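## Task

Carry the red bin, and no other bin, over the benches to the bench edge where three of the arms are mounted. Put the hook next to that bin, lying flat on the bench with its handle sticking out past that same edge. Every other object must finish on the surface it sits on at the start. Anything that stays put only because a robot is holding it is not counted. At the end, open the grippers and move the arms away.

## Robot and tools

ROBOTS. Four identical i2rt Big YAM arms, named arm1, arm2, arm3 and arm4, work in a physics simulation. Each has six revolute joints, a two-finger gripper and a wrist camera. Two fixed room cameras, room_a and room_b, also watch the scene. The hand reaches roughly 1.0 m from the joint1 axis at full stretch. Joints move at different speeds, so the path between two postures can sweep wide.

FRAMES. There is one shared scene frame with its origin on the floor and +z upward. The hand point is halfway between the fingertips. The hand's z axis runs along the fingers and its y axis is the direction the fingers open and close. Foot poses are never printed.

execute_actions. Argument "actions" is a list holding one action or nothing (empty list = just report state and images). An action is an object keyed by robot name; under each name goes "joints", a map of absolute targets by joint name. Every value is a target position, never an offset. Units and ranges: joint1_rad -2.879 to 2.879 (rotates the arm about its foot, positive counter-clockwise seen from above, 0 = toward where the foot faces); joint2_rad 0 to 3.141 (shoulder; 0 = upper arm pointing back roughly level, increasing lifts it up then forward); joint3_rad 0 to 3.019 (elbow; 0 = folded, increasing opens); joint4_rad -1.692 to 1.57 (hand pitch, positive tilts fingers up); joint5_rad -1.57 to 1.57 (sideways hand swing, positive to the arm's right); joint6_rad -2.094 to 2.094 (hand roll, positive clockwise viewed from behind); gripper_m 0 to 0.093 metres, the fingertip gap. Done-tolerances are ±0.045, ±0.14, ±0.09, ±0.055, ±0.03, ±0.035 rad and ±0.003 m. Motions of all named arms begin together and may end at different moments. A joint or arm you omit may keep pushing toward an earlier target. An unknown key or a value outside its range makes the whole call rejected with no motion. Optional "cameras": list drawn from arm1_cam_wrist, arm2_cam_wrist, arm3_cam_wrist, arm4_cam_wrist, room_a, room_b, all; omitted, null or ["all"] gives every camera, [] gives none. Example: {"arm1": {"joints": {"gripper_m": 0.05}}, "arm2": {"joints": {"joint1_rad": 0.3}}}.

wait: "seconds" from 0 to 10; commands nothing new and returns the same report as an empty action.

zoom_image: "camera" (one camera name) and "region" [x0, y0, x1, y1] in pixels of that camera's most recent full image, top-left is (0,0), at most 504 by 504. Wrist cameras are fisheye 616x616; room cameras are 672x504.

read_manual: optional "section", only "licences"; returns licence text, no motion.

finished_scene: "scene" 1 or 2; ends that scene for good once the last command has been held and reports success, then the next task appears. Replying with no tool call ends all remaining scenes.

RESULT LINES. Each result gives robot states (joint_positions, joint torques) and images, with a "pictures" line listing image order. joint_status tells how each commanded motion ended: "off_target" (resting short of target, possibly still pushing), "contact_stop" or "time_out" (target dropped, holding where it stopped; a timed-out joint may instead keep a target near its position and keep pushing, reported under on_its_own). "joint command not followed", often with a "cause:" line, means a safety check blocked that arm's joint targets (gripper still obeyed); blocked joints show "not_followed" and may be retried each action until fixed. on_its_own lists uncommanded behaviour; "held at" is the held target, not the actual position. Torque readings have per-arm offsets, friction and noise, so treat them loosely. "MOTOR HOT" appears from 85 °C; at 100 °C an "OVER-TEMPERATURE FAULT" drops that arm and its gripper until cooled, and its unfinished keys read "limit_stop_at_motor_heat" (resend the target; the gap is not evidence of a grasp).

CAUTIONS. A Big YAM does not stop on contact and can shove hard; relieve a pushing joint by sending its reported position. Sustained pushing or holding loads heats motors, including while you are composing a reply, since the sim keeps running and the arms hold the last command. A loaded joint tends to sag. Tiny target changes may not move a joint. Avoid robots pressing into each other; the anti-collision check can be late and ignores fingers, gripper housings and wrist cameras, and no line reports arm-to-arm contact. Don't drop objects, knock them off the work area or onto the floor. Loose objects may occasionally get nudged by outside disturbances, so check before finishing. Arms act independently and don't wait for one another. Finish with grippers open and arms withdrawn so nothing relies on being held.

Each tool is called after "Emit:" by a JSON object that holds its "api" and its "payload".

## Session

Emit:
{"api": "execute_actions", "payload": {"actions": []}}

Scene clock: 0.00 s.
Joint torques (N m, as the arm reports them, + toward a larger angle): no reading
Motor temperatures (°C, as the motors report them): arm1=[21 23 23 21 21 21] | arm2=[23 23 21 21 22 21] | arm3=[20 23 22 21 23 23] | arm4=[21 21 22 21 23 23]
arm1.joint_positions: joint1_rad=-0.773 joint2_rad=+0.369 joint3_rad=+1.589 joint4_rad=-1.388 joint5_rad=+0.042 joint6_rad=+0.572 gripper_m=+0.095
arm1.joint_status: not commanded
arm1.hand: x=-0.6487 y=-0.5520 z=+1.4186 quat_wxyz=(-0.532, +0.023, -0.766, -0.360) (m; scene frame)
arm2.joint_positions: joint1_rad=-0.761 joint2_rad=+0.637 joint3_rad=+1.636 joint4_rad=-1.459 joint5_rad=-0.036 joint6_rad=-0.392 gripper_m=+0.095
arm2.joint_status: not commanded
arm2.hand: x=+0.3349 y=-0.4455 z=+1.4115 quat_wxyz=(-0.506, +0.536, -0.656, -0.163) (m; scene frame)
arm3.joint_positions: joint1_rad=+0.238 joint2_rad=+0.330 joint3_rad=+1.647 joint4_rad=-1.417 joint5_rad=+0.102 joint6_rad=+0.696 gripper_m=+0.094
arm3.joint_status: not commanded
arm3.hand: x=+1.2133 y=-0.5796 z=+1.4392 quat_wxyz=(-0.263, +0.348, -0.651, -0.622) (m; scene frame)
arm4.joint_positions: joint1_rad=-0.500 joint2_rad=+0.513 joint3_rad=+1.408 joint4_rad=-1.552 joint5_rad=+0.256 joint6_rad=+0.541 gripper_m=+0.094
arm4.joint_status: not commanded
arm4.hand: x=-0.8517 y=+1.6829 z=+1.2688 quat_wxyz=(-0.228, -0.879, -0.151, +0.392) (m; scene frame)
pictures: arm1_cam_wrist, arm2_cam_wrist, arm3_cam_wrist, arm4_cam_wrist, room_a, room_b
Images, in order (width x height): arm1_cam_wrist 616x616, arm2_cam_wrist 616x616, arm3_cam_wrist 616x616, arm4_cam_wrist 616x616, room_a 672x504, room_b 672x504.

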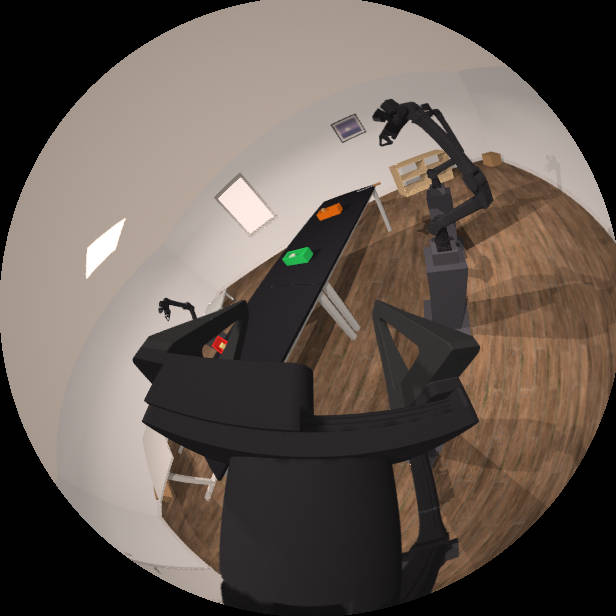

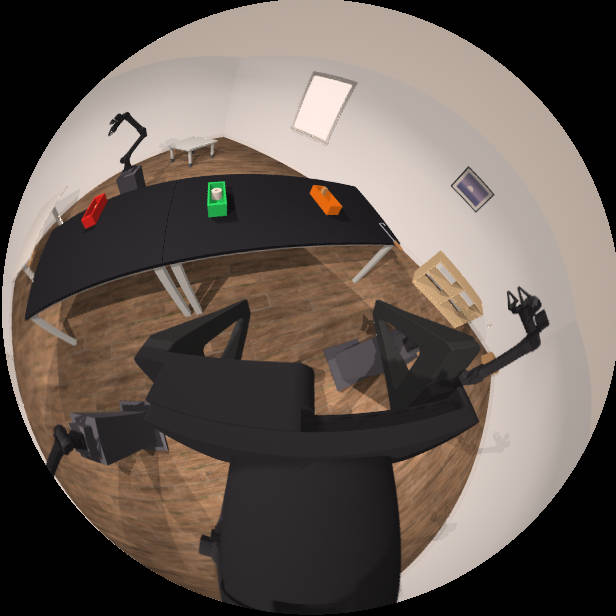

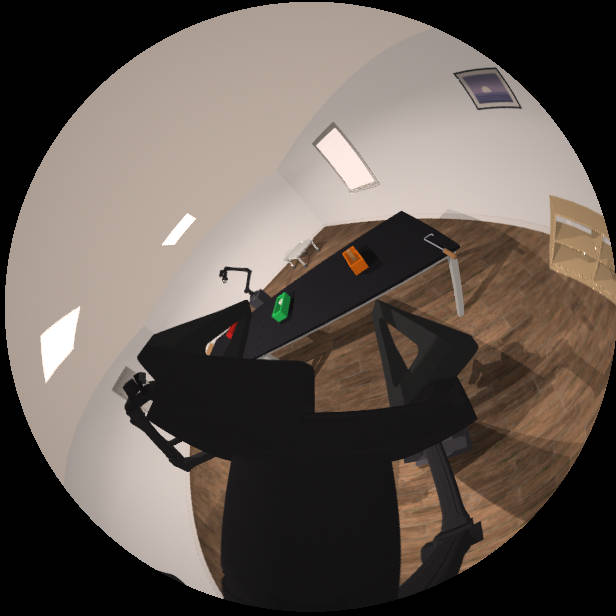

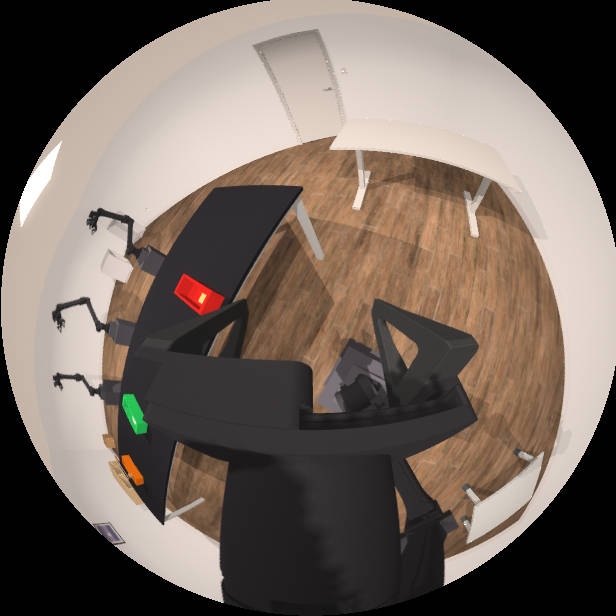

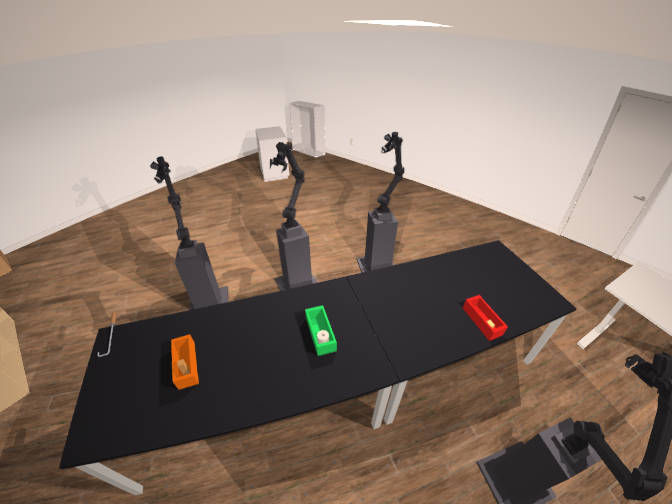

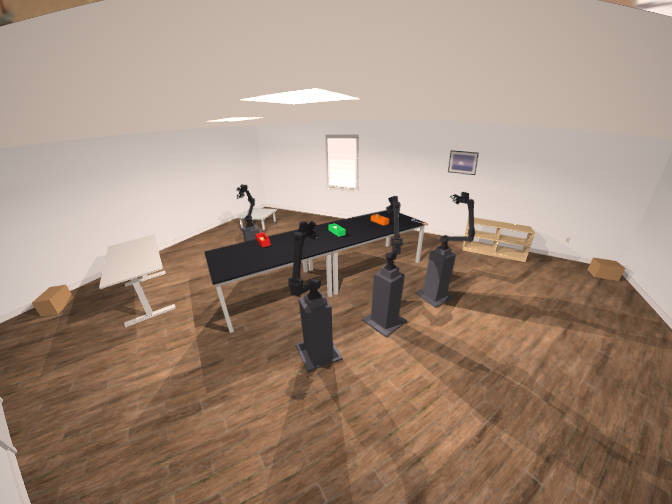

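Emit:
{"api": "execute_actions", "payload": {"actions": [{"arm1":{"joints":{"joint1_rad":0,"joint2_rad":1.5,"joint3_rad":1.5,"joint4_rad":-0.8,"joint5_rad":0,"joint6_rad":0}},"arm2":{"joints":{"joint1_rad":0,"joint2_rad":1.5,"joint3_rad":1.5,"joint4_rad":-0.8,"joint5_rad":0,"joint6_rad":0}},"arm3":{"joints":{"joint1_rad":-0.4,"joint2_rad":1.5,"joint3_rad":1.5,"joint4_rad":-0.8,"joint5_rad":0,"joint6_rad":0}},"arm4":{"joints":{"joint1_rad":0,"joint2_rad":1.5,"joint3_rad":1.5,"joint4_rad":-0.8,"joint5_rad":0,"joint6_rad":0}}}]}}

Scene clock: 10.53 s.
Joint torques (N m, as the arm reports them, + toward a larger angle): arm1=[ -1.1  -13.96  12.32   3.33   0.07   0.01] | arm2=[ -1.49 -11.96  10.65   2.44  -0.11   0.06] | arm3=[  0.93 -15.81  12.49   2.34   0.02  -0.12] | arm4=[  0.92 -13.76  10.82   1.83  -0.01  -0.23]
Motor temperatures (°C, as the motors report them): arm1=[21 23 24 21 21 21] | arm2=[23 23 23 21 22 21] | arm3=[20 23 23 21 23 23] | arm4=[21 21 26 21 23 23]
arm1.joint_positions: joint1_rad=+0.007 joint2_rad=+1.506 joint3_rad=+1.490 joint4_rad=-0.822 joint5_rad=+0.000 joint6_rad=+0.012 gripper_m=+0.095
arm1.joint_status: all done
arm1.hand: x=-0.6324 y=+0.0179 z=+1.0909 quat_wxyz=(-0.263, +0.614, -0.705, -0.239) (m; scene frame)
arm2.joint_positions: joint1_rad=+0.009 joint2_rad=+1.497 joint3_rad=+1.490 joint4_rad=-0.815 joint5_rad=+0.000 joint6_rad=-0.007 gripper_m=+0.095
arm2.joint_status: all done
arm2.hand: x=+0.1405 y=+0.0063 z=+1.1220 quat_wxyz=(-0.243, +0.709, -0.601, -0.278) (m; scene frame)
arm3.joint_positions: joint1_rad=-0.401 joint2_rad=+1.505 joint3_rad=+1.492 joint4_rad=-0.812 joint5_rad=-0.001 joint6_rad=+0.009 gripper_m=+0.094
arm3.joint_status: all done
arm3.hand: x=+1.4666 y=-0.0506 z=+1.1115 quat_wxyz=(-0.312, +0.492, -0.788, -0.199) (m; scene frame)
arm4.joint_positions: joint1_rad=+0.003 joint2_rad=+1.508 joint3_rad=+1.486 joint4_rad=-0.817 joint5_rad=+0.001 joint6_rad=+0.016 gripper_m=+0.094
arm4.joint_status: all done
arm4.hand: x=-0.7675 y=+1.1781 z=+1.0666 quat_wxyz=(-0.250, -0.684, -0.635, +0.259) (m; scene frame)
pictures: arm1_cam_wrist, arm2_cam_wrist, arm3_cam_wrist, arm4_cam_wrist, room_a, room_b
Images, in order (width x height): arm1_cam_wrist 616x616, arm2_cam_wrist 616x616, arm3_cam_wrist 616x616, arm4_cam_wrist 616x616, room_a 672x504, room_b 672x504.

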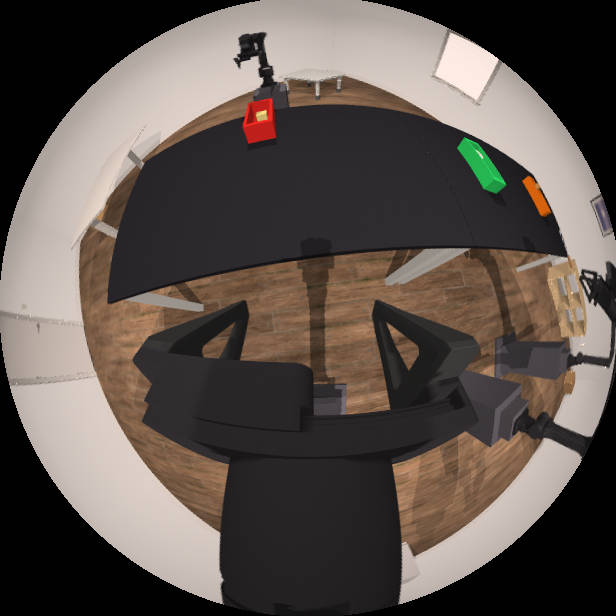

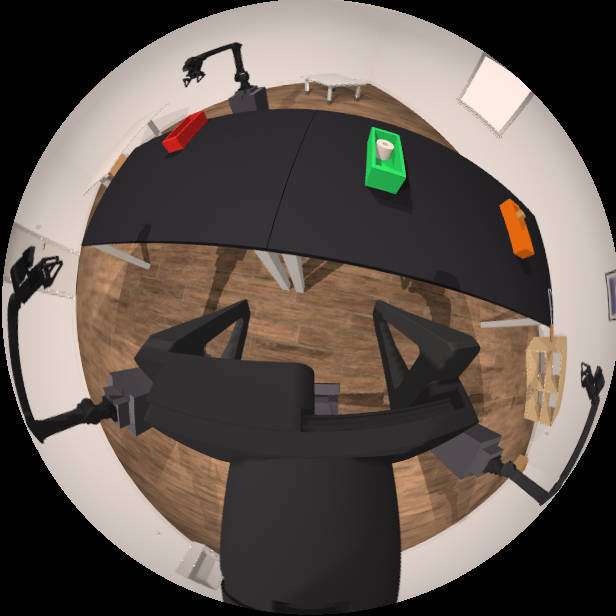

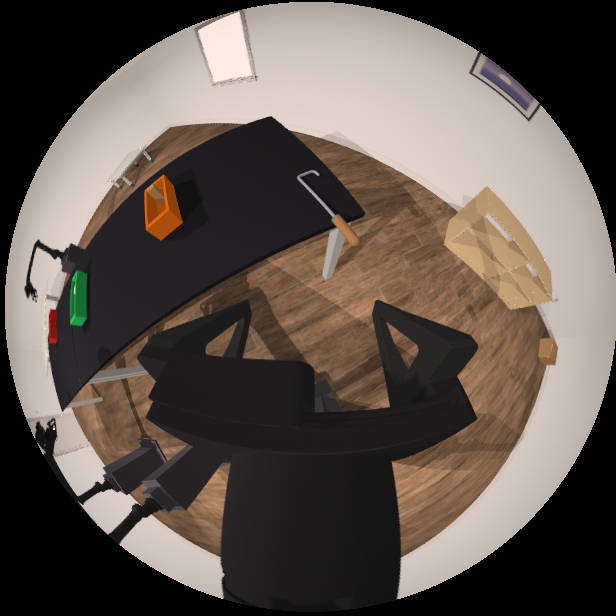

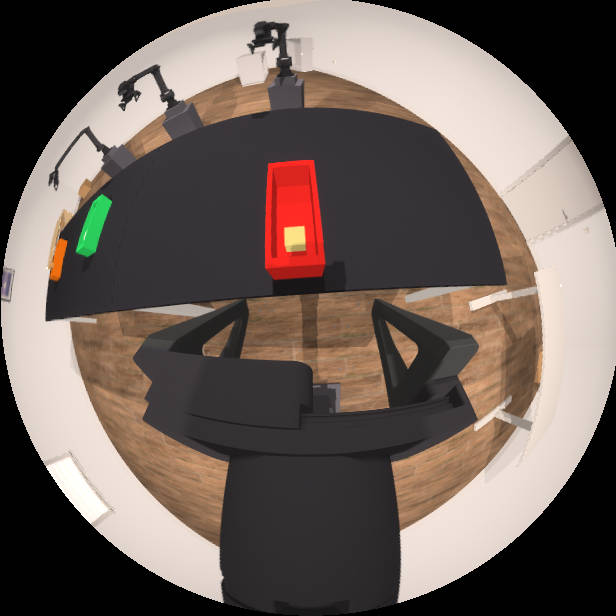

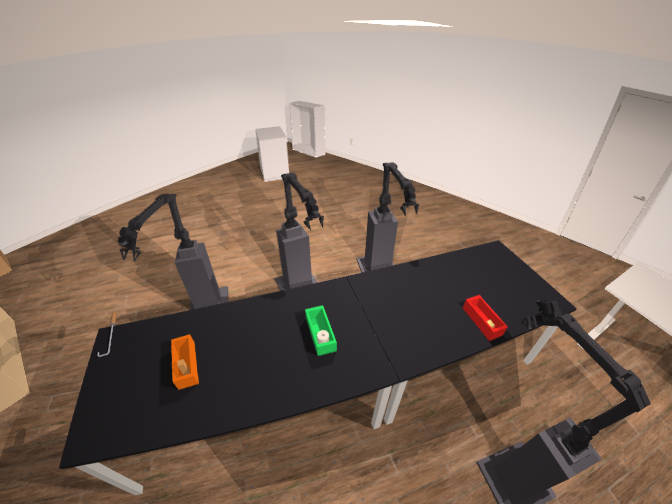

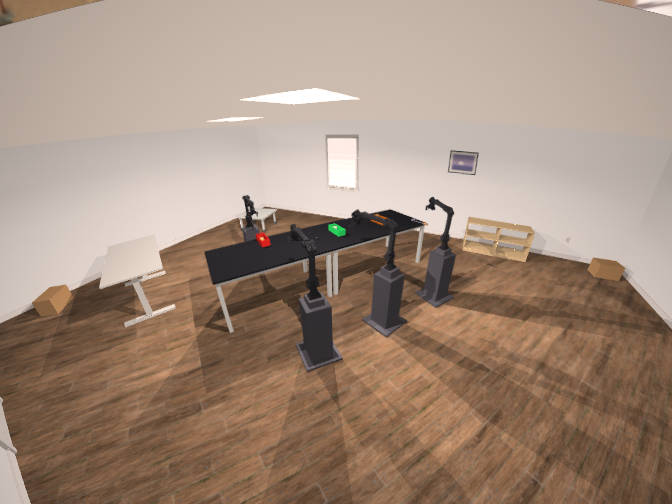

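Emit:
{"api": "execute_actions", "payload": {"actions": [{"arm3":{"joints":{"joint1_rad":-0.55,"joint2_rad":1.986,"joint3_rad":1.875,"joint4_rad":-0.89}},"arm4":{"joints":{"joint1_rad":0.03,"joint2_rad":1.775,"joint3_rad":0.815,"joint4_rad":0.66}}}], "cameras": ["arm3_cam_wrist","arm4_cam_wrist","room_a"]}}

Scene clock: 23.93 s.
Joint torques (N m, as the arm reports them, + toward a larger angle): arm1=[ -1.13 -13.93  12.31   3.25   0.07  -0.01] | arm2=[ -1.36 -11.92  10.58   2.51  -0.13   0.04] | arm3=[  1.56 -23.04  15.73   1.31   0.    -0.13] | arm4=[  1.3  -13.56   5.53   2.28  -0.01  -0.23]
Motor temperatures (°C, as the motors report them): arm1=[21 24 28 22 21 21] | arm2=[23 24 26 21 22 21] | arm3=[20 24 27 21 23 23] | arm4=[21 23 30 21 23 23]
arm1.joint_positions: joint1_rad=+0.007 joint2_rad=+1.506 joint3_rad=+1.490 joint4_rad=-0.822 joint5_rad=+0.000 joint6_rad=+0.011 gripper_m=+0.095
arm1.joint_status: not commanded
arm1.hand: x=-0.6324 y=+0.0179 z=+1.0909 quat_wxyz=(-0.263, +0.614, -0.705, -0.239) (m; scene frame)
arm2.joint_positions: joint1_rad=+0.009 joint2_rad=+1.497 joint3_rad=+1.490 joint4_rad=-0.815 joint5_rad=+0.000 joint6_rad=-0.007 gripper_m=+0.095
arm2.joint_status: not commanded
arm2.hand: x=+0.1405 y=+0.0063 z=+1.1220 quat_wxyz=(-0.243, +0.709, -0.601, -0.278) (m; scene frame)
arm3.joint_positions: joint1_rad=-0.557 joint2_rad=+1.988 joint3_rad=+1.822 joint4_rad=-0.887 joint5_rad=-0.001 joint6_rad=+0.008 gripper_m=+0.094
arm3.joint_status: all done
arm3.hand: x=+1.6196 y=+0.0043 z=+0.9587 quat_wxyz=(-0.231, +0.446, -0.856, -0.125) (m; scene frame)
arm4.joint_positions: joint1_rad=+0.028 joint2_rad=+1.779 joint3_rad=+0.829 joint4_rad=+0.640 joint5_rad=+0.001 joint6_rad=+0.015 gripper_m=+0.094
arm4.joint_status: all done
arm4.hand: x=-0.7515 y=+1.1651 z=+0.8468 quat_wxyz=(-0.416, -0.584, -0.556, +0.421) (m; scene frame)
pictures: arm3_cam_wrist, arm4_cam_wrist, room_a
Images, in order (width x height): arm3_cam_wrist 616x616, arm4_cam_wrist 616x616, room_a 672x504.

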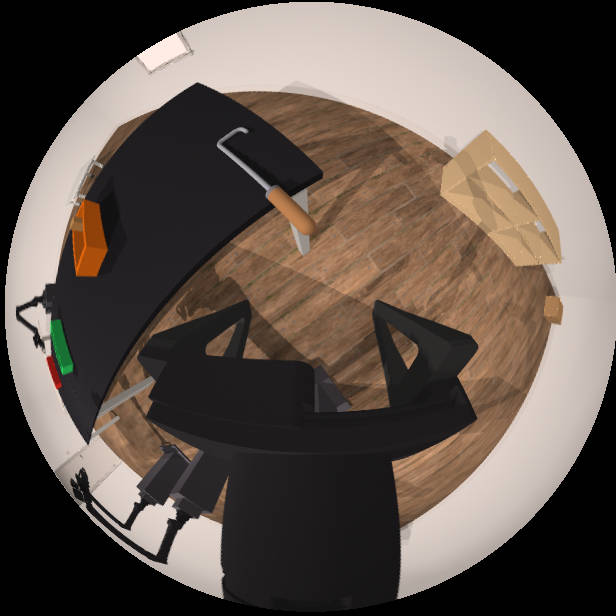

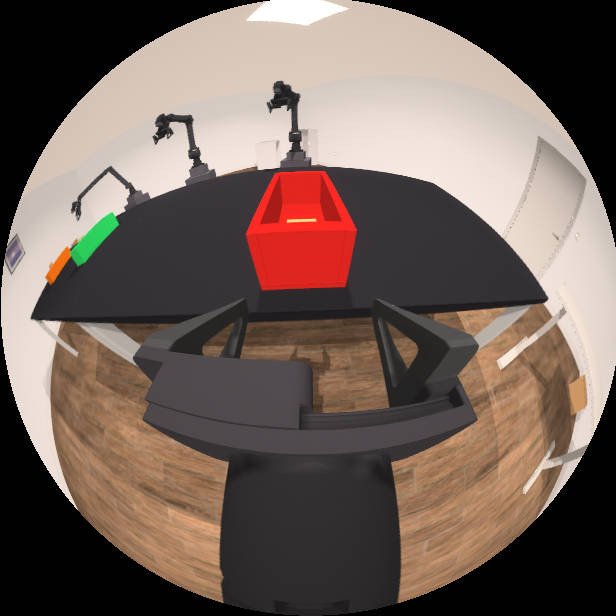

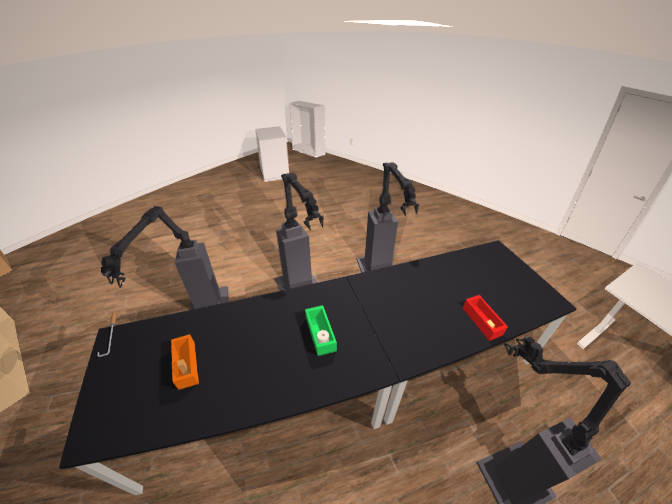

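Emit:
{"api": "execute_actions", "payload": {"actions": [{"arm3":{"joints":{"joint1_rad":-0.725,"joint5_rad":-0.769,"joint4_rad":0.834}},"arm4":{"joints":{"joint1_rad":0.04,"joint2_rad":2.12,"joint3_rad":1.23,"joint4_rad":0.61,"gripper_m":0.07}}}], "cameras": []}}

Emit:
{"api": "execute_actions", "payload": {"actions": [{"arm3":{"joints":{"joint2_rad":2.68,"joint3_rad":1.88}},"arm4":{"joints":{"joint2_rad":2.36,"joint3_rad":1.74,"joint4_rad":0.35}}}], "cameras": ["arm3_cam_wrist","arm4_cam_wrist","room_a"]}}

Scene clock: 40.87 s.
Joint torques (N m, as the arm reports them, + toward a larger angle): arm1=[ -1.07 -13.94  12.32   3.25   0.07  -0.01] | arm2=[ -1.23 -11.88  10.66   2.57  -0.09   0.02] | arm3=[  0.74 -23.03  15.6    1.8    0.19  -0.06] | arm4=[  1.75 -16.79  10.36   1.11   0.04  -0.23]
Motor temperatures (°C, as the motors report them): arm1=[21 25 30 22 21 21] | arm2=[23 25 28 21 22 21] | arm3=[20 27 32 21 23 23] | arm4=[21 24 28 21 23 23]
arm1.joint_positions: joint1_rad=+0.007 joint2_rad=+1.506 joint3_rad=+1.490 joint4_rad=-0.822 joint5_rad=+0.000 joint6_rad=+0.011 gripper_m=+0.095
arm1.joint_status: not commanded
arm1.hand: x=-0.6324 y=+0.0179 z=+1.0909 quat_wxyz=(-0.263, +0.614, -0.705, -0.239) (m; scene frame)
arm2.joint_positions: joint1_rad=+0.009 joint2_rad=+1.497 joint3_rad=+1.490 joint4_rad=-0.815 joint5_rad=+0.000 joint6_rad=-0.007 gripper_m=+0.095
arm2.joint_status: not commanded
arm2.hand: x=+0.1405 y=+0.0063 z=+1.1220 quat_wxyz=(-0.243, +0.709, -0.601, -0.278) (m; scene frame)
arm3.joint_positions: joint1_rad=-0.722 joint2_rad=+1.988 joint3_rad=+1.822 joint4_rad=+0.823 joint5_rad=-0.766 joint6_rad=+0.007 gripper_m=+0.094
arm3.joint_status: all done
arm3.hand: x=+1.6501 y=+0.0317 z=+1.2936 quat_wxyz=(-0.703, +0.465, -0.242, -0.480) (m; scene frame)
arm4.joint_positions: joint1_rad=+0.033 joint2_rad=+2.107 joint3_rad=+1.179 joint4_rad=+0.620 joint5_rad=+0.000 joint6_rad=+0.015 gripper_m=+0.070
arm4.joint_status: all done
arm4.hand: x=-0.7511 y=+1.0504 z=+0.7876 quat_wxyz=(-0.418, -0.582, -0.557, +0.421) (m; scene frame)
pictures: none
No camera images: the call's "cameras" was empty. Leave "cameras" out to get every camera's image.

Scene clock: 42.70 s.
Joint torques (N m, as the arm reports them, + toward a larger angle): arm1=[ -1.13 -13.91  12.32   3.27   0.07  -0.01] | arm2=[ -1.89 -11.78  10.66   2.41  -0.13   0.03] | arm3=[  0.55 -25.88  11.31   2.27  -0.06  -0.1 ] | arm4=[  1.82 -19.91  12.43   1.08   0.04  -0.22]
Motor temperatures (°C, as the motors report them): arm1=[21 25 30 22 21 21] | arm2=[23 25 28 21 22 21] | arm3=[20 27 32 21 23 23] | arm4=[21 24 29 21 23 23]
arm1.joint_positions: joint1_rad=+0.007 joint2_rad=+1.506 joint3_rad=+1.490 joint4_rad=-0.822 joint5_rad=+0.000 joint6_rad=+0.011 gripper_m=+0.095
arm1.joint_status: not commanded
arm1.hand: x=-0.6324 y=+0.0179 z=+1.0909 quat_wxyz=(-0.263, +0.614, -0.705, -0.239) (m; scene frame)
arm2.joint_positions: joint1_rad=+0.009 joint2_rad=+1.497 joint3_rad=+1.490 joint4_rad=-0.815 joint5_rad=+0.000 joint6_rad=-0.007 gripper_m=+0.095
arm2.joint_status: not commanded
arm2.hand: x=+0.1405 y=+0.0063 z=+1.1220 quat_wxyz=(-0.243, +0.709, -0.601, -0.278) (m; scene frame)
arm3.joint_positions: joint1_rad=-0.722 joint2_rad=+2.658 joint3_rad=+1.851 joint4_rad=+0.826 joint5_rad=-0.767 joint6_rad=+0.007 gripper_m=+0.094
arm3.joint_status: all done
arm3.hand: x=+1.7081 y=+0.0960 z=+0.7620 quat_wxyz=(-0.509, +0.497, -0.490, -0.504) (m; scene frame)
arm4.joint_positions: joint1_rad=+0.033 joint2_rad=+2.331 joint3_rad=+1.685 joint4_rad=+0.361 joint5_rad=+0.000 joint6_rad=+0.014 gripper_m=+0.070
arm4.joint_status: all done
arm4.hand: x=-0.7547 y=+0.9146 z=+0.8058 quat_wxyz=(-0.424, -0.577, -0.552, +0.427) (m; scene frame)
pictures: arm3_cam_wrist, arm4_cam_wrist, room_a
Images, in order (width x height): arm3_cam_wrist 616x616, arm4_cam_wrist 616x616, room_a 672x504.

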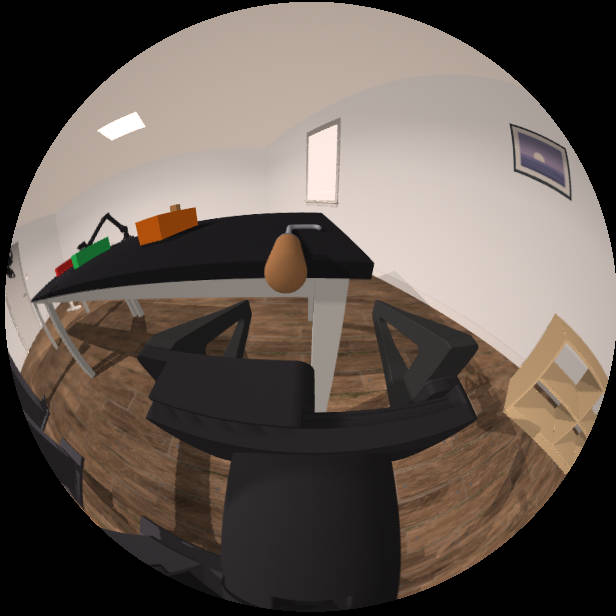

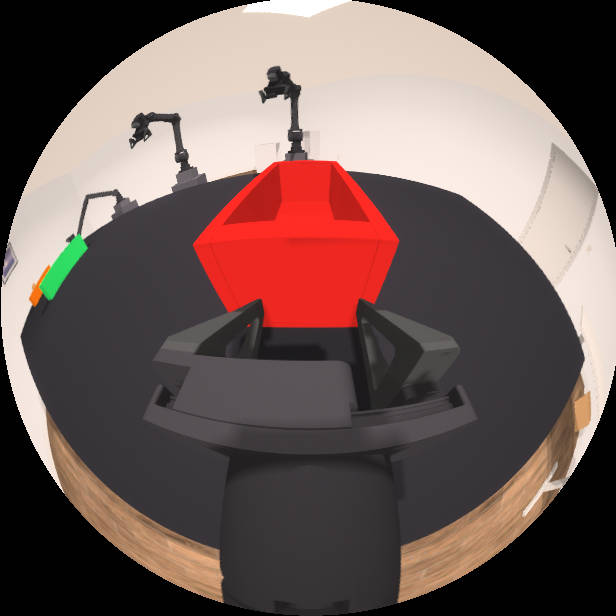

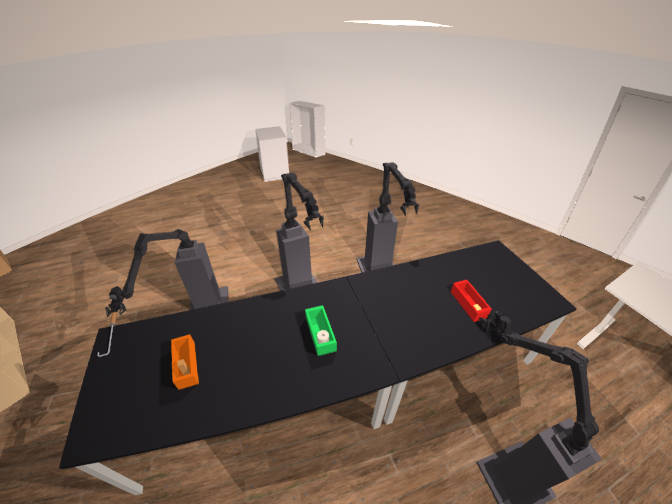

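Emit:
{"api": "execute_actions", "payload": {"actions": [{"arm3":{"joints":{"joint1_rad":-0.628,"joint5_rad":-0.672,"joint4_rad":0.613,"joint2_rad":2.77,"joint3_rad":2.175}},"arm4":{"joints":{"joint2_rad":2.55,"joint3_rad":2.1,"joint4_rad":0.24}}}], "cameras": []}}

Emit:
{"api": "execute_actions", "payload": {"actions": [{"arm4":{"joints":{"joint2_rad":2.92,"joint3_rad":2.78,"joint4_rad":0.05}}}], "cameras": ["arm3_cam_wrist","arm4_cam_wrist","room_a"]}}

Scene clock: 50.60 s.
Joint torques (N m, as the arm reports them, + toward a larger angle): arm1=[ -1.1  -13.9   12.33   3.25   0.07  -0.01] | arm2=[ -1.68 -11.93  10.56   2.53  -0.11   0.03] | arm3=[  0.47 -29.02  13.49   1.68   0.1   -0.09] | arm4=[  1.79 -22.01  13.58   1.08   0.04  -0.22]
Motor temperatures (°C, as the motors report them): arm1=[21 25 31 22 21 21] | arm2=[23 25 28 21 22 21] | arm3=[20 28 31 21 23 23] | arm4=[21 26 33 21 23 23]
arm1.joint_positions: joint1_rad=+0.007 joint2_rad=+1.506 joint3_rad=+1.490 joint4_rad=-0.822 joint5_rad=+0.000 joint6_rad=+0.011 gripper_m=+0.095
arm1.joint_status: not commanded
arm1.hand: x=-0.6324 y=+0.0179 z=+1.0909 quat_wxyz=(-0.263, +0.614, -0.705, -0.239) (m; scene frame)
arm2.joint_positions: joint1_rad=+0.009 joint2_rad=+1.497 joint3_rad=+1.490 joint4_rad=-0.815 joint5_rad=+0.000 joint6_rad=-0.007 gripper_m=+0.095
arm2.joint_status: not commanded
arm2.hand: x=+0.1405 y=+0.0063 z=+1.1220 quat_wxyz=(-0.243, +0.709, -0.601, -0.278) (m; scene frame)
arm3.joint_positions: joint1_rad=-0.622 joint2_rad=+2.761 joint3_rad=+2.134 joint4_rad=+0.620 joint5_rad=-0.675 joint6_rad=+0.007 gripper_m=+0.094
arm3.joint_status: all done
arm3.hand: x=+1.6860 y=+0.1869 z=+0.7713 quat_wxyz=(-0.498, +0.499, -0.497, -0.505) (m; scene frame)
arm4.joint_positions: joint1_rad=+0.033 joint2_rad=+2.519 joint3_rad=+2.039 joint4_rad=+0.251 joint5_rad=+0.000 joint6_rad=+0.014 gripper_m=+0.070
arm4.joint_status: all done
arm4.hand: x=-0.7567 y=+0.8403 z=+0.8114 quat_wxyz=(-0.439, -0.564, -0.541, +0.443) (m; scene frame)
pictures: none
No camera images: the call's "cameras" was empty. Leave "cameras" out to get every camera's image.

Scene clock: 52.03 s.
Joint torques (N m, as the arm reports them, + toward a larger angle): arm1=[ -1.12 -13.95  12.32   3.26   0.07  -0.01] | arm2=[ -1.57 -11.92  10.66   2.45  -0.11   0.08] | arm3=[  0.42 -28.76  13.45   1.73   0.09  -0.08] | arm4=[  1.82 -23.88  14.85   1.07   0.04  -0.2 ]
Motor temperatures (°C, as the motors report them): arm1=[21 25 31 22 21 21] | arm2=[23 25 28 21 22 21] | arm3=[20 28 31 21 23 23] | arm4=[21 27 34 21 23 23]
arm1.joint_positions: joint1_rad=+0.007 joint2_rad=+1.506 joint3_rad=+1.490 joint4_rad=-0.822 joint5_rad=+0.000 joint6_rad=+0.011 gripper_m=+0.095
arm1.joint_status: not commanded
arm1.hand: x=-0.6324 y=+0.0179 z=+1.0909 quat_wxyz=(-0.263, +0.614, -0.705, -0.239) (m; scene frame)
arm2.joint_positions: joint1_rad=+0.009 joint2_rad=+1.497 joint3_rad=+1.490 joint4_rad=-0.815 joint5_rad=+0.000 joint6_rad=-0.007 gripper_m=+0.095
arm2.joint_status: not commanded
arm2.hand: x=+0.1405 y=+0.0063 z=+1.1220 quat_wxyz=(-0.243, +0.709, -0.601, -0.278) (m; scene frame)
arm3.joint_positions: joint1_rad=-0.622 joint2_rad=+2.761 joint3_rad=+2.134 joint4_rad=+0.620 joint5_rad=-0.675 joint6_rad=+0.007 gripper_m=+0.094
arm3.joint_status: not commanded
arm3.hand: x=+1.6860 y=+0.1869 z=+0.7713 quat_wxyz=(-0.498, +0.499, -0.497, -0.505) (m; scene frame)
arm4.joint_positions: joint1_rad=+0.033 joint2_rad=+2.883 joint3_rad=+2.713 joint4_rad=+0.062 joint5_rad=+0.000 joint6_rad=+0.012 gripper_m=+0.070
arm4.joint_status: all done
arm4.hand: x=-0.7588 y=+0.7615 z=+0.8181 quat_wxyz=(-0.471, -0.535, -0.514, +0.476) (m; scene frame)
pictures: arm3_cam_wrist, arm4_cam_wrist, room_a
Images, in order (width x height): arm3_cam_wrist 616x616, arm4_cam_wrist 616x616, room_a 672x504.

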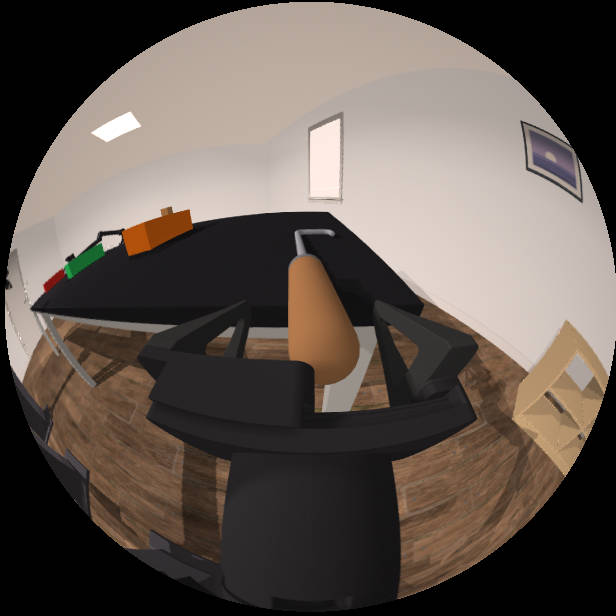

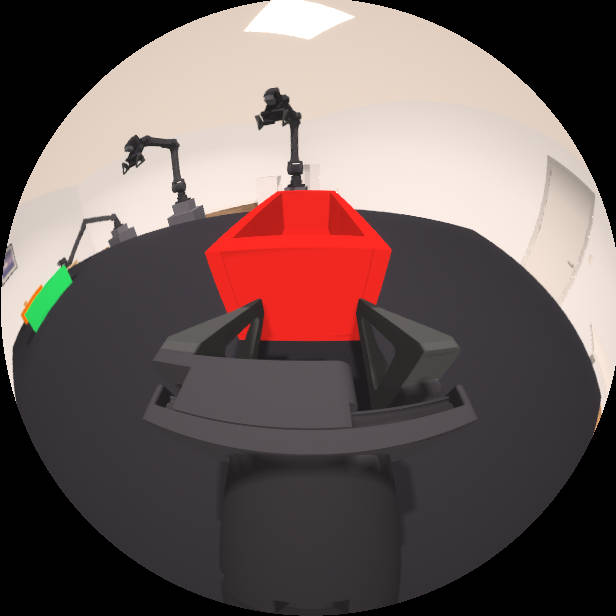

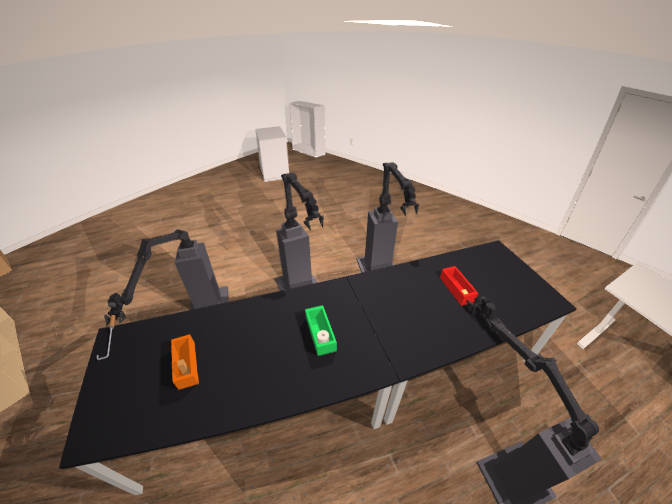

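Emit:
{"api": "execute_actions", "payload": {"actions": [{"arm3":{"joints":{"gripper_m":0}},"arm4":{"joints":{"joint2_rad":1.2,"joint3_rad":1.5}}}], "cameras": []}}

Emit:
{"api": "execute_actions", "payload": {"actions": [{"arm3":{"joints":{"joint2_rad":2.4}}}], "cameras": ["arm3_cam_wrist"]}}

Emit:
{"api": "execute_actions", "payload": {"actions": [{"arm3":{"joints":{"joint1_rad":0.715,"joint5_rad":0.672}}}], "cameras": []}}

Emit:
{"api": "execute_actions", "payload": {"actions": [{"arm3":{"joints":{"joint2_rad":2.73}}}], "cameras": ["arm3_cam_wrist","room_a"]}}

Scene clock: 60.73 s.
Joint torques (N m, as the arm reports them, + toward a larger angle): arm1=[ -1.12 -13.93  12.33   3.26   0.07  -0.01] | arm2=[ -2.24 -11.63  10.59   2.49  -0.08   0.04] | arm3=[  0.35 -28.96  13.48   1.78  -0.05  -0.1 ] | arm4=[ 1.72 -6.86  8.24  1.06  0.03 -0.2 ]
Motor temperatures (°C, as the motors report them): arm1=[21 26 31 22 21 21] | arm2=[23 25 29 21 22 21] | arm3=[20 30 32 21 23 23] | arm4=[21 29 37 21 23 23]
arm1.joint_positions: joint1_rad=+0.007 joint2_rad=+1.506 joint3_rad=+1.490 joint4_rad=-0.822 joint5_rad=+0.000 joint6_rad=+0.011 gripper_m=+0.095
arm1.joint_status: not commanded
arm1.hand: x=-0.6324 y=+0.0179 z=+1.0909 quat_wxyz=(-0.263, +0.614, -0.705, -0.239) (m; scene frame)
arm2.joint_positions: joint1_rad=+0.009 joint2_rad=+1.497 joint3_rad=+1.490 joint4_rad=-0.815 joint5_rad=+0.000 joint6_rad=-0.007 gripper_m=+0.095
arm2.joint_status: not commanded
arm2.hand: x=+0.1405 y=+0.0063 z=+1.1220 quat_wxyz=(-0.243, +0.709, -0.601, -0.278) (m; scene frame)
arm3.joint_positions: joint1_rad=-0.621 joint2_rad=+2.761 joint3_rad=+2.135 joint4_rad=+0.619 joint5_rad=-0.670 joint6_rad=+0.006 gripper_m=+0.030
arm3.joint_status: gripper_m off_target (ended at +0.030, target +0.000)
arm3.hand: x=+1.6866 y=+0.1872 z=+0.7715 quat_wxyz=(-0.499, +0.498, -0.498, -0.504) (m; scene frame)
arm4.joint_positions: joint1_rad=+0.033 joint2_rad=+1.181 joint3_rad=+1.517 joint4_rad=+0.054 joint5_rad=+0.000 joint6_rad=+0.012 gripper_m=+0.070
arm4.joint_status: all done
arm4.hand: x=-0.7476 y=+1.2626 z=+1.4707 quat_wxyz=(-0.585, -0.400, -0.384, +0.592) (m; scene frame)
pictures: none
No camera images: the call's "cameras" was empty. Leave "cameras" out to get every camera's image.

Scene clock: 62.50 s.
Joint torques (N m, as the arm reports them, + toward a larger angle): arm1=[ -1.14 -13.96  12.32   3.25   0.07  -0.01] | arm2=[ -1.58 -12.27  10.42   2.5   -0.11   0.04] | arm3=[  1.17 -32.41  14.45   2.59   0.18  -0.07] | arm4=[ 1.76 -7.02  8.22  1.07  0.03 -0.2 ]
Motor temperatures (°C, as the motors report them): arm1=[21 26 31 22 21 21] | arm2=[23 25 29 21 22 21] | arm3=[20 30 32 21 23 23] | arm4=[21 28 36 21 23 23]
arm1.joint_positions: joint1_rad=+0.007 joint2_rad=+1.506 joint3_rad=+1.490 joint4_rad=-0.822 joint5_rad=+0.000 joint6_rad=+0.011 gripper_m=+0.095
arm1.joint_status: not commanded
arm1.hand: x=-0.6324 y=+0.0179 z=+1.0909 quat_wxyz=(-0.263, +0.614, -0.705, -0.239) (m; scene frame)
arm2.joint_positions: joint1_rad=+0.009 joint2_rad=+1.497 joint3_rad=+1.490 joint4_rad=-0.815 joint5_rad=+0.000 joint6_rad=-0.007 gripper_m=+0.095
arm2.joint_status: not commanded
arm2.hand: x=+0.1405 y=+0.0063 z=+1.1220 quat_wxyz=(-0.243, +0.709, -0.601, -0.278) (m; scene frame)
arm3.joint_positions: joint1_rad=-0.625 joint2_rad=+2.436 joint3_rad=+2.139 joint4_rad=+0.595 joint5_rad=-0.673 joint6_rad=+0.006 gripper_m=+0.029
arm3.joint_status: all done
arm3.hand: x=+1.6885 y=+0.1836 z=+1.0618 quat_wxyz=(-0.600, +0.480, -0.386, -0.510) (m; scene frame)
arm4.joint_positions: joint1_rad=+0.033 joint2_rad=+1.181 joint3_rad=+1.517 joint4_rad=+0.054 joint5_rad=+0.000 joint6_rad=+0.012 gripper_m=+0.070
arm4.joint_status: not commanded
arm4.hand: x=-0.7476 y=+1.2626 z=+1.4707 quat_wxyz=(-0.585, -0.400, -0.384, +0.592) (m; scene frame)
pictures: arm3_cam_wrist
Images, in order (width x height): arm3_cam_wrist 616x616.

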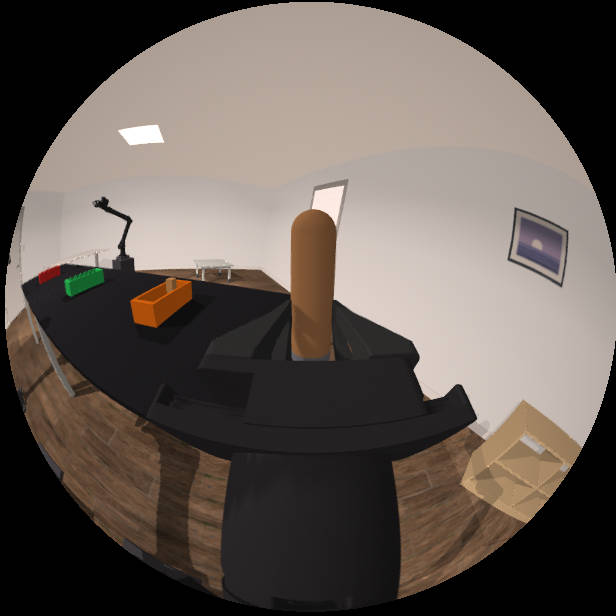

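Scene clock: 65.20 s.
Joint torques (N m, as the arm reports them, + toward a larger angle): arm1=[ -1.08 -13.91  12.32   3.26   0.07  -0.01] | arm2=[ -1.77 -12.04  10.64   2.53  -0.11   0.05] | arm3=[ -0.26 -31.27  14.2    2.64  -0.26   0.04] | arm4=[ 1.76 -7.06  8.21  1.07  0.03 -0.2 ]
Motor temperatures (°C, as the motors report them): arm1=[21 26 31 22 21 21] | arm2=[23 25 29 21 22 21] | arm3=[20 31 32 21 23 23] | arm4=[21 28 35 21 23 23]
arm1.joint_positions: joint1_rad=+0.007 joint2_rad=+1.506 joint3_rad=+1.490 joint4_rad=-0.822 joint5_rad=+0.000 joint6_rad=+0.011 gripper_m=+0.095
arm1.joint_status: not commanded
arm1.hand: x=-0.6324 y=+0.0179 z=+1.0909 quat_wxyz=(-0.263, +0.614, -0.705, -0.239) (m; scene frame)
arm2.joint_positions: joint1_rad=+0.009 joint2_rad=+1.497 joint3_rad=+1.490 joint4_rad=-0.815 joint5_rad=+0.000 joint6_rad=-0.007 gripper_m=+0.095
arm2.joint_status: not commanded
arm2.hand: x=+0.1405 y=+0.0063 z=+1.1220 quat_wxyz=(-0.243, +0.709, -0.601, -0.278) (m; scene frame)
arm3.joint_positions: joint1_rad=+0.724 joint2_rad=+2.434 joint3_rad=+2.139 joint4_rad=+0.594 joint5_rad=+0.676 joint6_rad=-0.008 gripper_m=+0.029
arm3.joint_status: all done
arm3.hand: x=+0.7091 y=+0.1784 z=+1.0585 quat_wxyz=(-0.511, +0.391, -0.475, -0.600) (m; scene frame)
arm4.joint_positions: joint1_rad=+0.033 joint2_rad=+1.181 joint3_rad=+1.517 joint4_rad=+0.054 joint5_rad=+0.000 joint6_rad=+0.012 gripper_m=+0.070
arm4.joint_status: not commanded
arm4.hand: x=-0.7476 y=+1.2626 z=+1.4707 quat_wxyz=(-0.585, -0.400, -0.384, +0.592) (m; scene frame)
pictures: none
No camera images: the call's "cameras" was empty. Leave "cameras" out to get every camera's image.

Scene clock: 66.30 s.
Joint torques (N m, as the arm reports them, + toward a larger angle): arm1=[ -1.1  -13.96  12.32   3.25   0.07  -0.01] | arm2=[ -1.68 -11.77  10.78   2.55  -0.11   0.07] | arm3=[ -0.61 -29.3   12.01   1.36  -0.17   0.03] | arm4=[ 1.74 -7.09  8.21  1.07  0.03 -0.2 ]
Motor temperatures (°C, as the motors report them): arm1=[21 26 31 22 21 21] | arm2=[23 25 29 21 22 21] | arm3=[20 31 32 21 23 23] | arm4=[21 27 35 21 23 23]
arm1.joint_positions: joint1_rad=+0.007 joint2_rad=+1.506 joint3_rad=+1.490 joint4_rad=-0.822 joint5_rad=+0.000 joint6_rad=+0.011 gripper_m=+0.095
arm1.joint_status: not commanded
arm1.hand: x=-0.6324 y=+0.0179 z=+1.0909 quat_wxyz=(-0.263, +0.614, -0.705, -0.239) (m; scene frame)
arm2.joint_positions: joint1_rad=+0.009 joint2_rad=+1.497 joint3_rad=+1.490 joint4_rad=-0.815 joint5_rad=+0.000 joint6_rad=-0.007 gripper_m=+0.095
arm2.joint_status: not commanded
arm2.hand: x=+0.1405 y=+0.0063 z=+1.1220 quat_wxyz=(-0.243, +0.709, -0.601, -0.278) (m; scene frame)
arm3.joint_positions: joint1_rad=+0.729 joint2_rad=+2.728 joint3_rad=+2.155 joint4_rad=+0.628 joint5_rad=+0.677 joint6_rad=-0.006 gripper_m=+0.029
arm3.joint_status: all done
arm3.hand: x=+0.7028 y=+0.1844 z=+0.8087 quat_wxyz=(-0.506, +0.482, -0.490, -0.522) (m; scene frame)
arm4.joint_positions: joint1_rad=+0.033 joint2_rad=+1.181 joint3_rad=+1.517 joint4_rad=+0.054 joint5_rad=+0.000 joint6_rad=+0.012 gripper_m=+0.070
arm4.joint_status: not commanded
arm4.hand: x=-0.7476 y=+1.2626 z=+1.4707 quat_wxyz=(-0.585, -0.400, -0.384, +0.592) (m; scene frame)
pictures: arm3_cam_wrist, room_a
Images, in order (width x height): arm3_cam_wrist 616x616, room_a 672x504.

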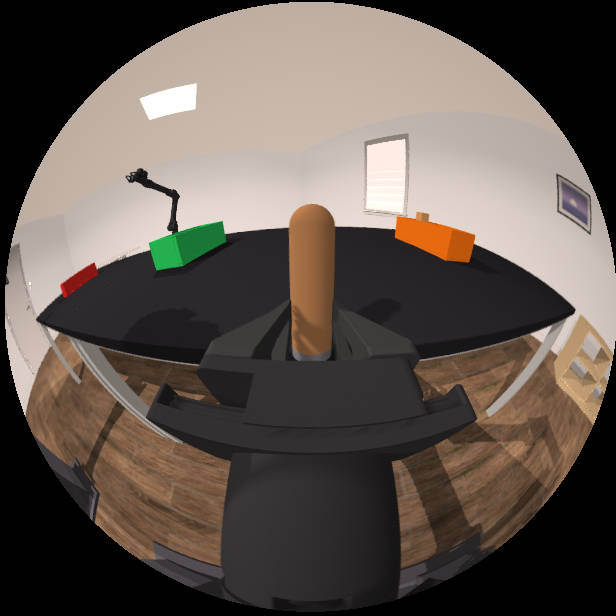

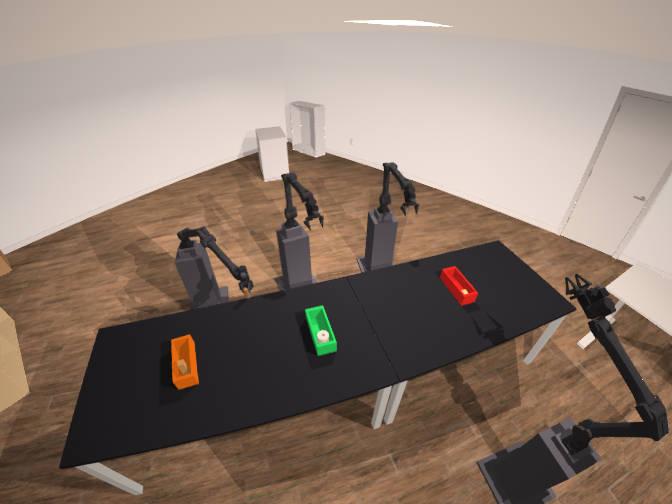

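Emit:
{"api": "execute_actions", "payload": {"actions": [{"arm3":{"joints":{"joint1_rad":0.9,"joint5_rad":0}},"arm2":{"joints":{"joint2_rad":1.0,"joint3_rad":2.9,"joint4_rad":0}}}], "cameras": []}}

Emit:
{"api": "execute_actions", "payload": {"actions": [{"arm3":{"joints":{"joint1_rad":1.265,"joint5_rad":-0.586,"joint2_rad":2.55,"joint3_rad":2.64,"joint4_rad":-0.02}},"arm1":{"joints":{"joint1_rad":-1.21,"joint2_rad":2.07,"joint3_rad":1.86,"joint4_rad":0.26}}}], "cameras": ["arm3_cam_wrist","arm1_cam_wrist","room_a"]}}

Scene clock: 93.40 s.
Joint torques (N m, as the arm reports them, + toward a larger angle): arm1=[ -1.11 -13.93  12.32   3.25   0.07  -0.01] | arm2=[-1.5   9.91 -3.58 -0.87 -0.11  0.07] | arm3=[  0.78 -30.89  11.96   2.78  -0.04  -0.08] | arm4=[ 1.75 -7.08  8.21  1.07  0.03 -0.2 ]
Motor temperatures (°C, as the motors report them): arm1=[21 26 33 22 21 21] | arm2=[23 26 29 21 22 21] | arm3=[20 33 31 21 23 23] | arm4=[21 24 32 21 23 23]
arm1.joint_positions: joint1_rad=+0.007 joint2_rad=+1.506 joint3_rad=+1.490 joint4_rad=-0.822 joint5_rad=+0.000 joint6_rad=+0.011 gripper_m=+0.095
arm1.joint_status: not commanded
arm1.hand: x=-0.6324 y=+0.0179 z=+1.0909 quat_wxyz=(-0.263, +0.614, -0.705, -0.239) (m; scene frame)
arm2.joint_positions: joint1_rad=+0.009 joint2_rad=+1.008 joint3_rad=+2.899 joint4_rad=+0.005 joint5_rad=+0.000 joint6_rad=-0.007 gripper_m=+0.095
arm2.joint_status: all done
arm2.hand: x=+0.2806 y=-0.9207 z=+1.8680 quat_wxyz=(-0.644, -0.124, +0.109, -0.747) (m; scene frame)
arm3.joint_positions: joint1_rad=+0.892 joint2_rad=+2.741 joint3_rad=+2.155 joint4_rad=+0.599 joint5_rad=+0.001 joint6_rad=+0.005 gripper_m=+0.029
arm3.joint_status: all done
arm3.hand: x=+0.4837 y=+0.0366 z=+0.7880 quat_wxyz=(-0.255, +0.656, -0.246, -0.666) (m; scene frame)
arm4.joint_positions: joint1_rad=+0.033 joint2_rad=+1.181 joint3_rad=+1.517 joint4_rad=+0.054 joint5_rad=+0.000 joint6_rad=+0.012 gripper_m=+0.070
arm4.joint_status: not commanded
arm4.hand: x=-0.7476 y=+1.2626 z=+1.4707 quat_wxyz=(-0.585, -0.400, -0.384, +0.592) (m; scene frame)
pictures: none
No camera images: the call's "cameras" was empty. Leave "cameras" out to get every camera's image.

Scene clock: 95.77 s.
Joint torques (N m, as the arm reports them, + toward a larger angle): arm1=[ -1.73 -21.77  15.64   3.75   0.08   0.01] | arm2=[-1.16  9.57 -3.64 -0.94 -0.12  0.07] | arm3=[ -0.31 -34.74  15.52   2.66  -0.05  -0.11] | arm4=[ 1.74 -7.04  8.21  1.07  0.03 -0.2 ]
Motor temperatures (°C, as the motors report them): arm1=[21 27 33 22 21 21] | arm2=[23 26 29 21 22 21] | arm3=[20 33 32 21 24 23] | arm4=[21 24 32 21 23 23]
arm1.joint_positions: joint1_rad=-1.201 joint2_rad=+2.079 joint3_rad=+1.814 joint4_rad=+0.238 joint5_rad=+0.000 joint6_rad=+0.009 gripper_m=+0.095
arm1.joint_status: all done
arm1.hand: x=+0.1472 y=-0.3806 z=+1.0856 quat_wxyz=(-0.690, +0.084, -0.714, -0.085) (m; scene frame)
arm2.joint_positions: joint1_rad=+0.009 joint2_rad=+1.008 joint3_rad=+2.899 joint4_rad=+0.005 joint5_rad=+0.000 joint6_rad=-0.007 gripper_m=+0.095
arm2.joint_status: not commanded
arm2.hand: x=+0.2806 y=-0.9207 z=+1.8680 quat_wxyz=(-0.644, -0.124, +0.109, -0.747) (m; scene frame)
arm3.joint_positions: joint1_rad=+1.274 joint2_rad=+2.585 joint3_rad=+2.600 joint4_rad=-0.036 joint5_rad=-0.585 joint6_rad=+0.006 gripper_m=+0.029
arm3.joint_status: all done
arm3.hand: x=+0.2488 y=-0.3647 z=+1.0480 quat_wxyz=(+0.087, +0.711, +0.084, -0.693) (m; scene frame)
arm4.joint_positions: joint1_rad=+0.033 joint2_rad=+1.181 joint3_rad=+1.517 joint4_rad=+0.054 joint5_rad=+0.000 joint6_rad=+0.012 gripper_m=+0.070
arm4.joint_status: not commanded
arm4.hand: x=-0.7476 y=+1.2626 z=+1.4707 quat_wxyz=(-0.585, -0.400, -0.384, +0.592) (m; scene frame)
pictures: arm1_cam_wrist, arm3_cam_wrist, room_a
Images, in order (width x height): arm1_cam_wrist 616x616, arm3_cam_wrist 616x616, room_a 672x504.

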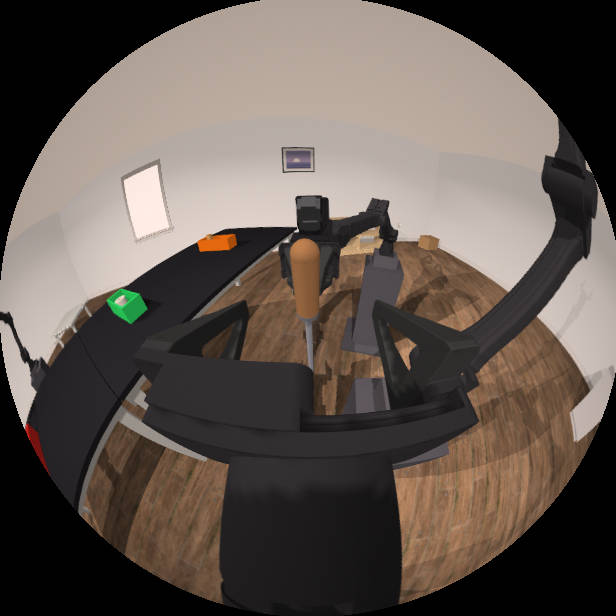

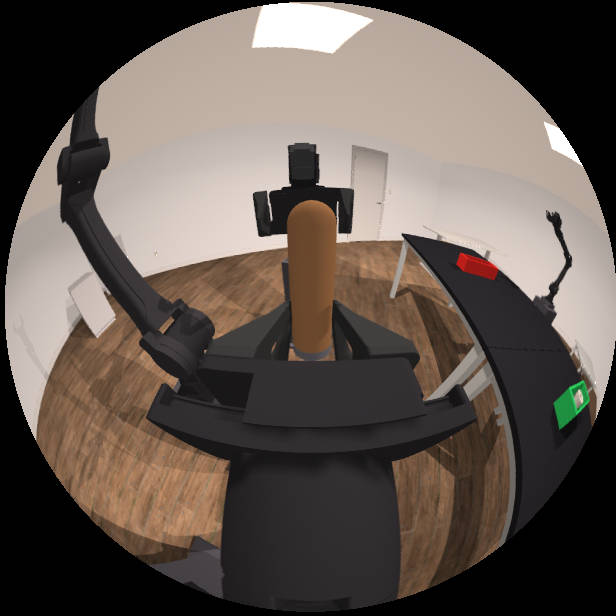

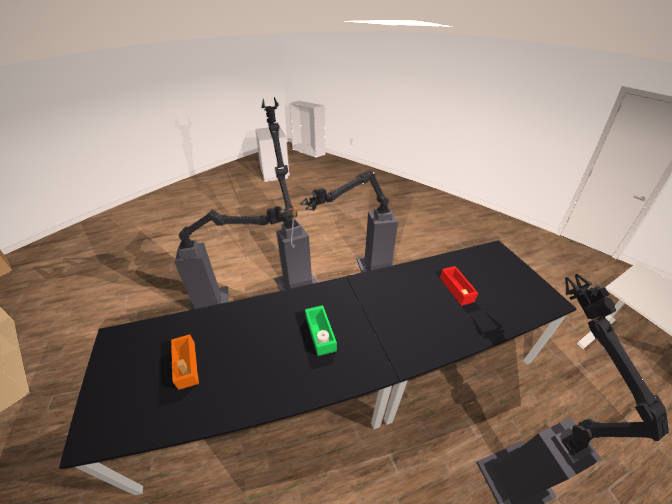

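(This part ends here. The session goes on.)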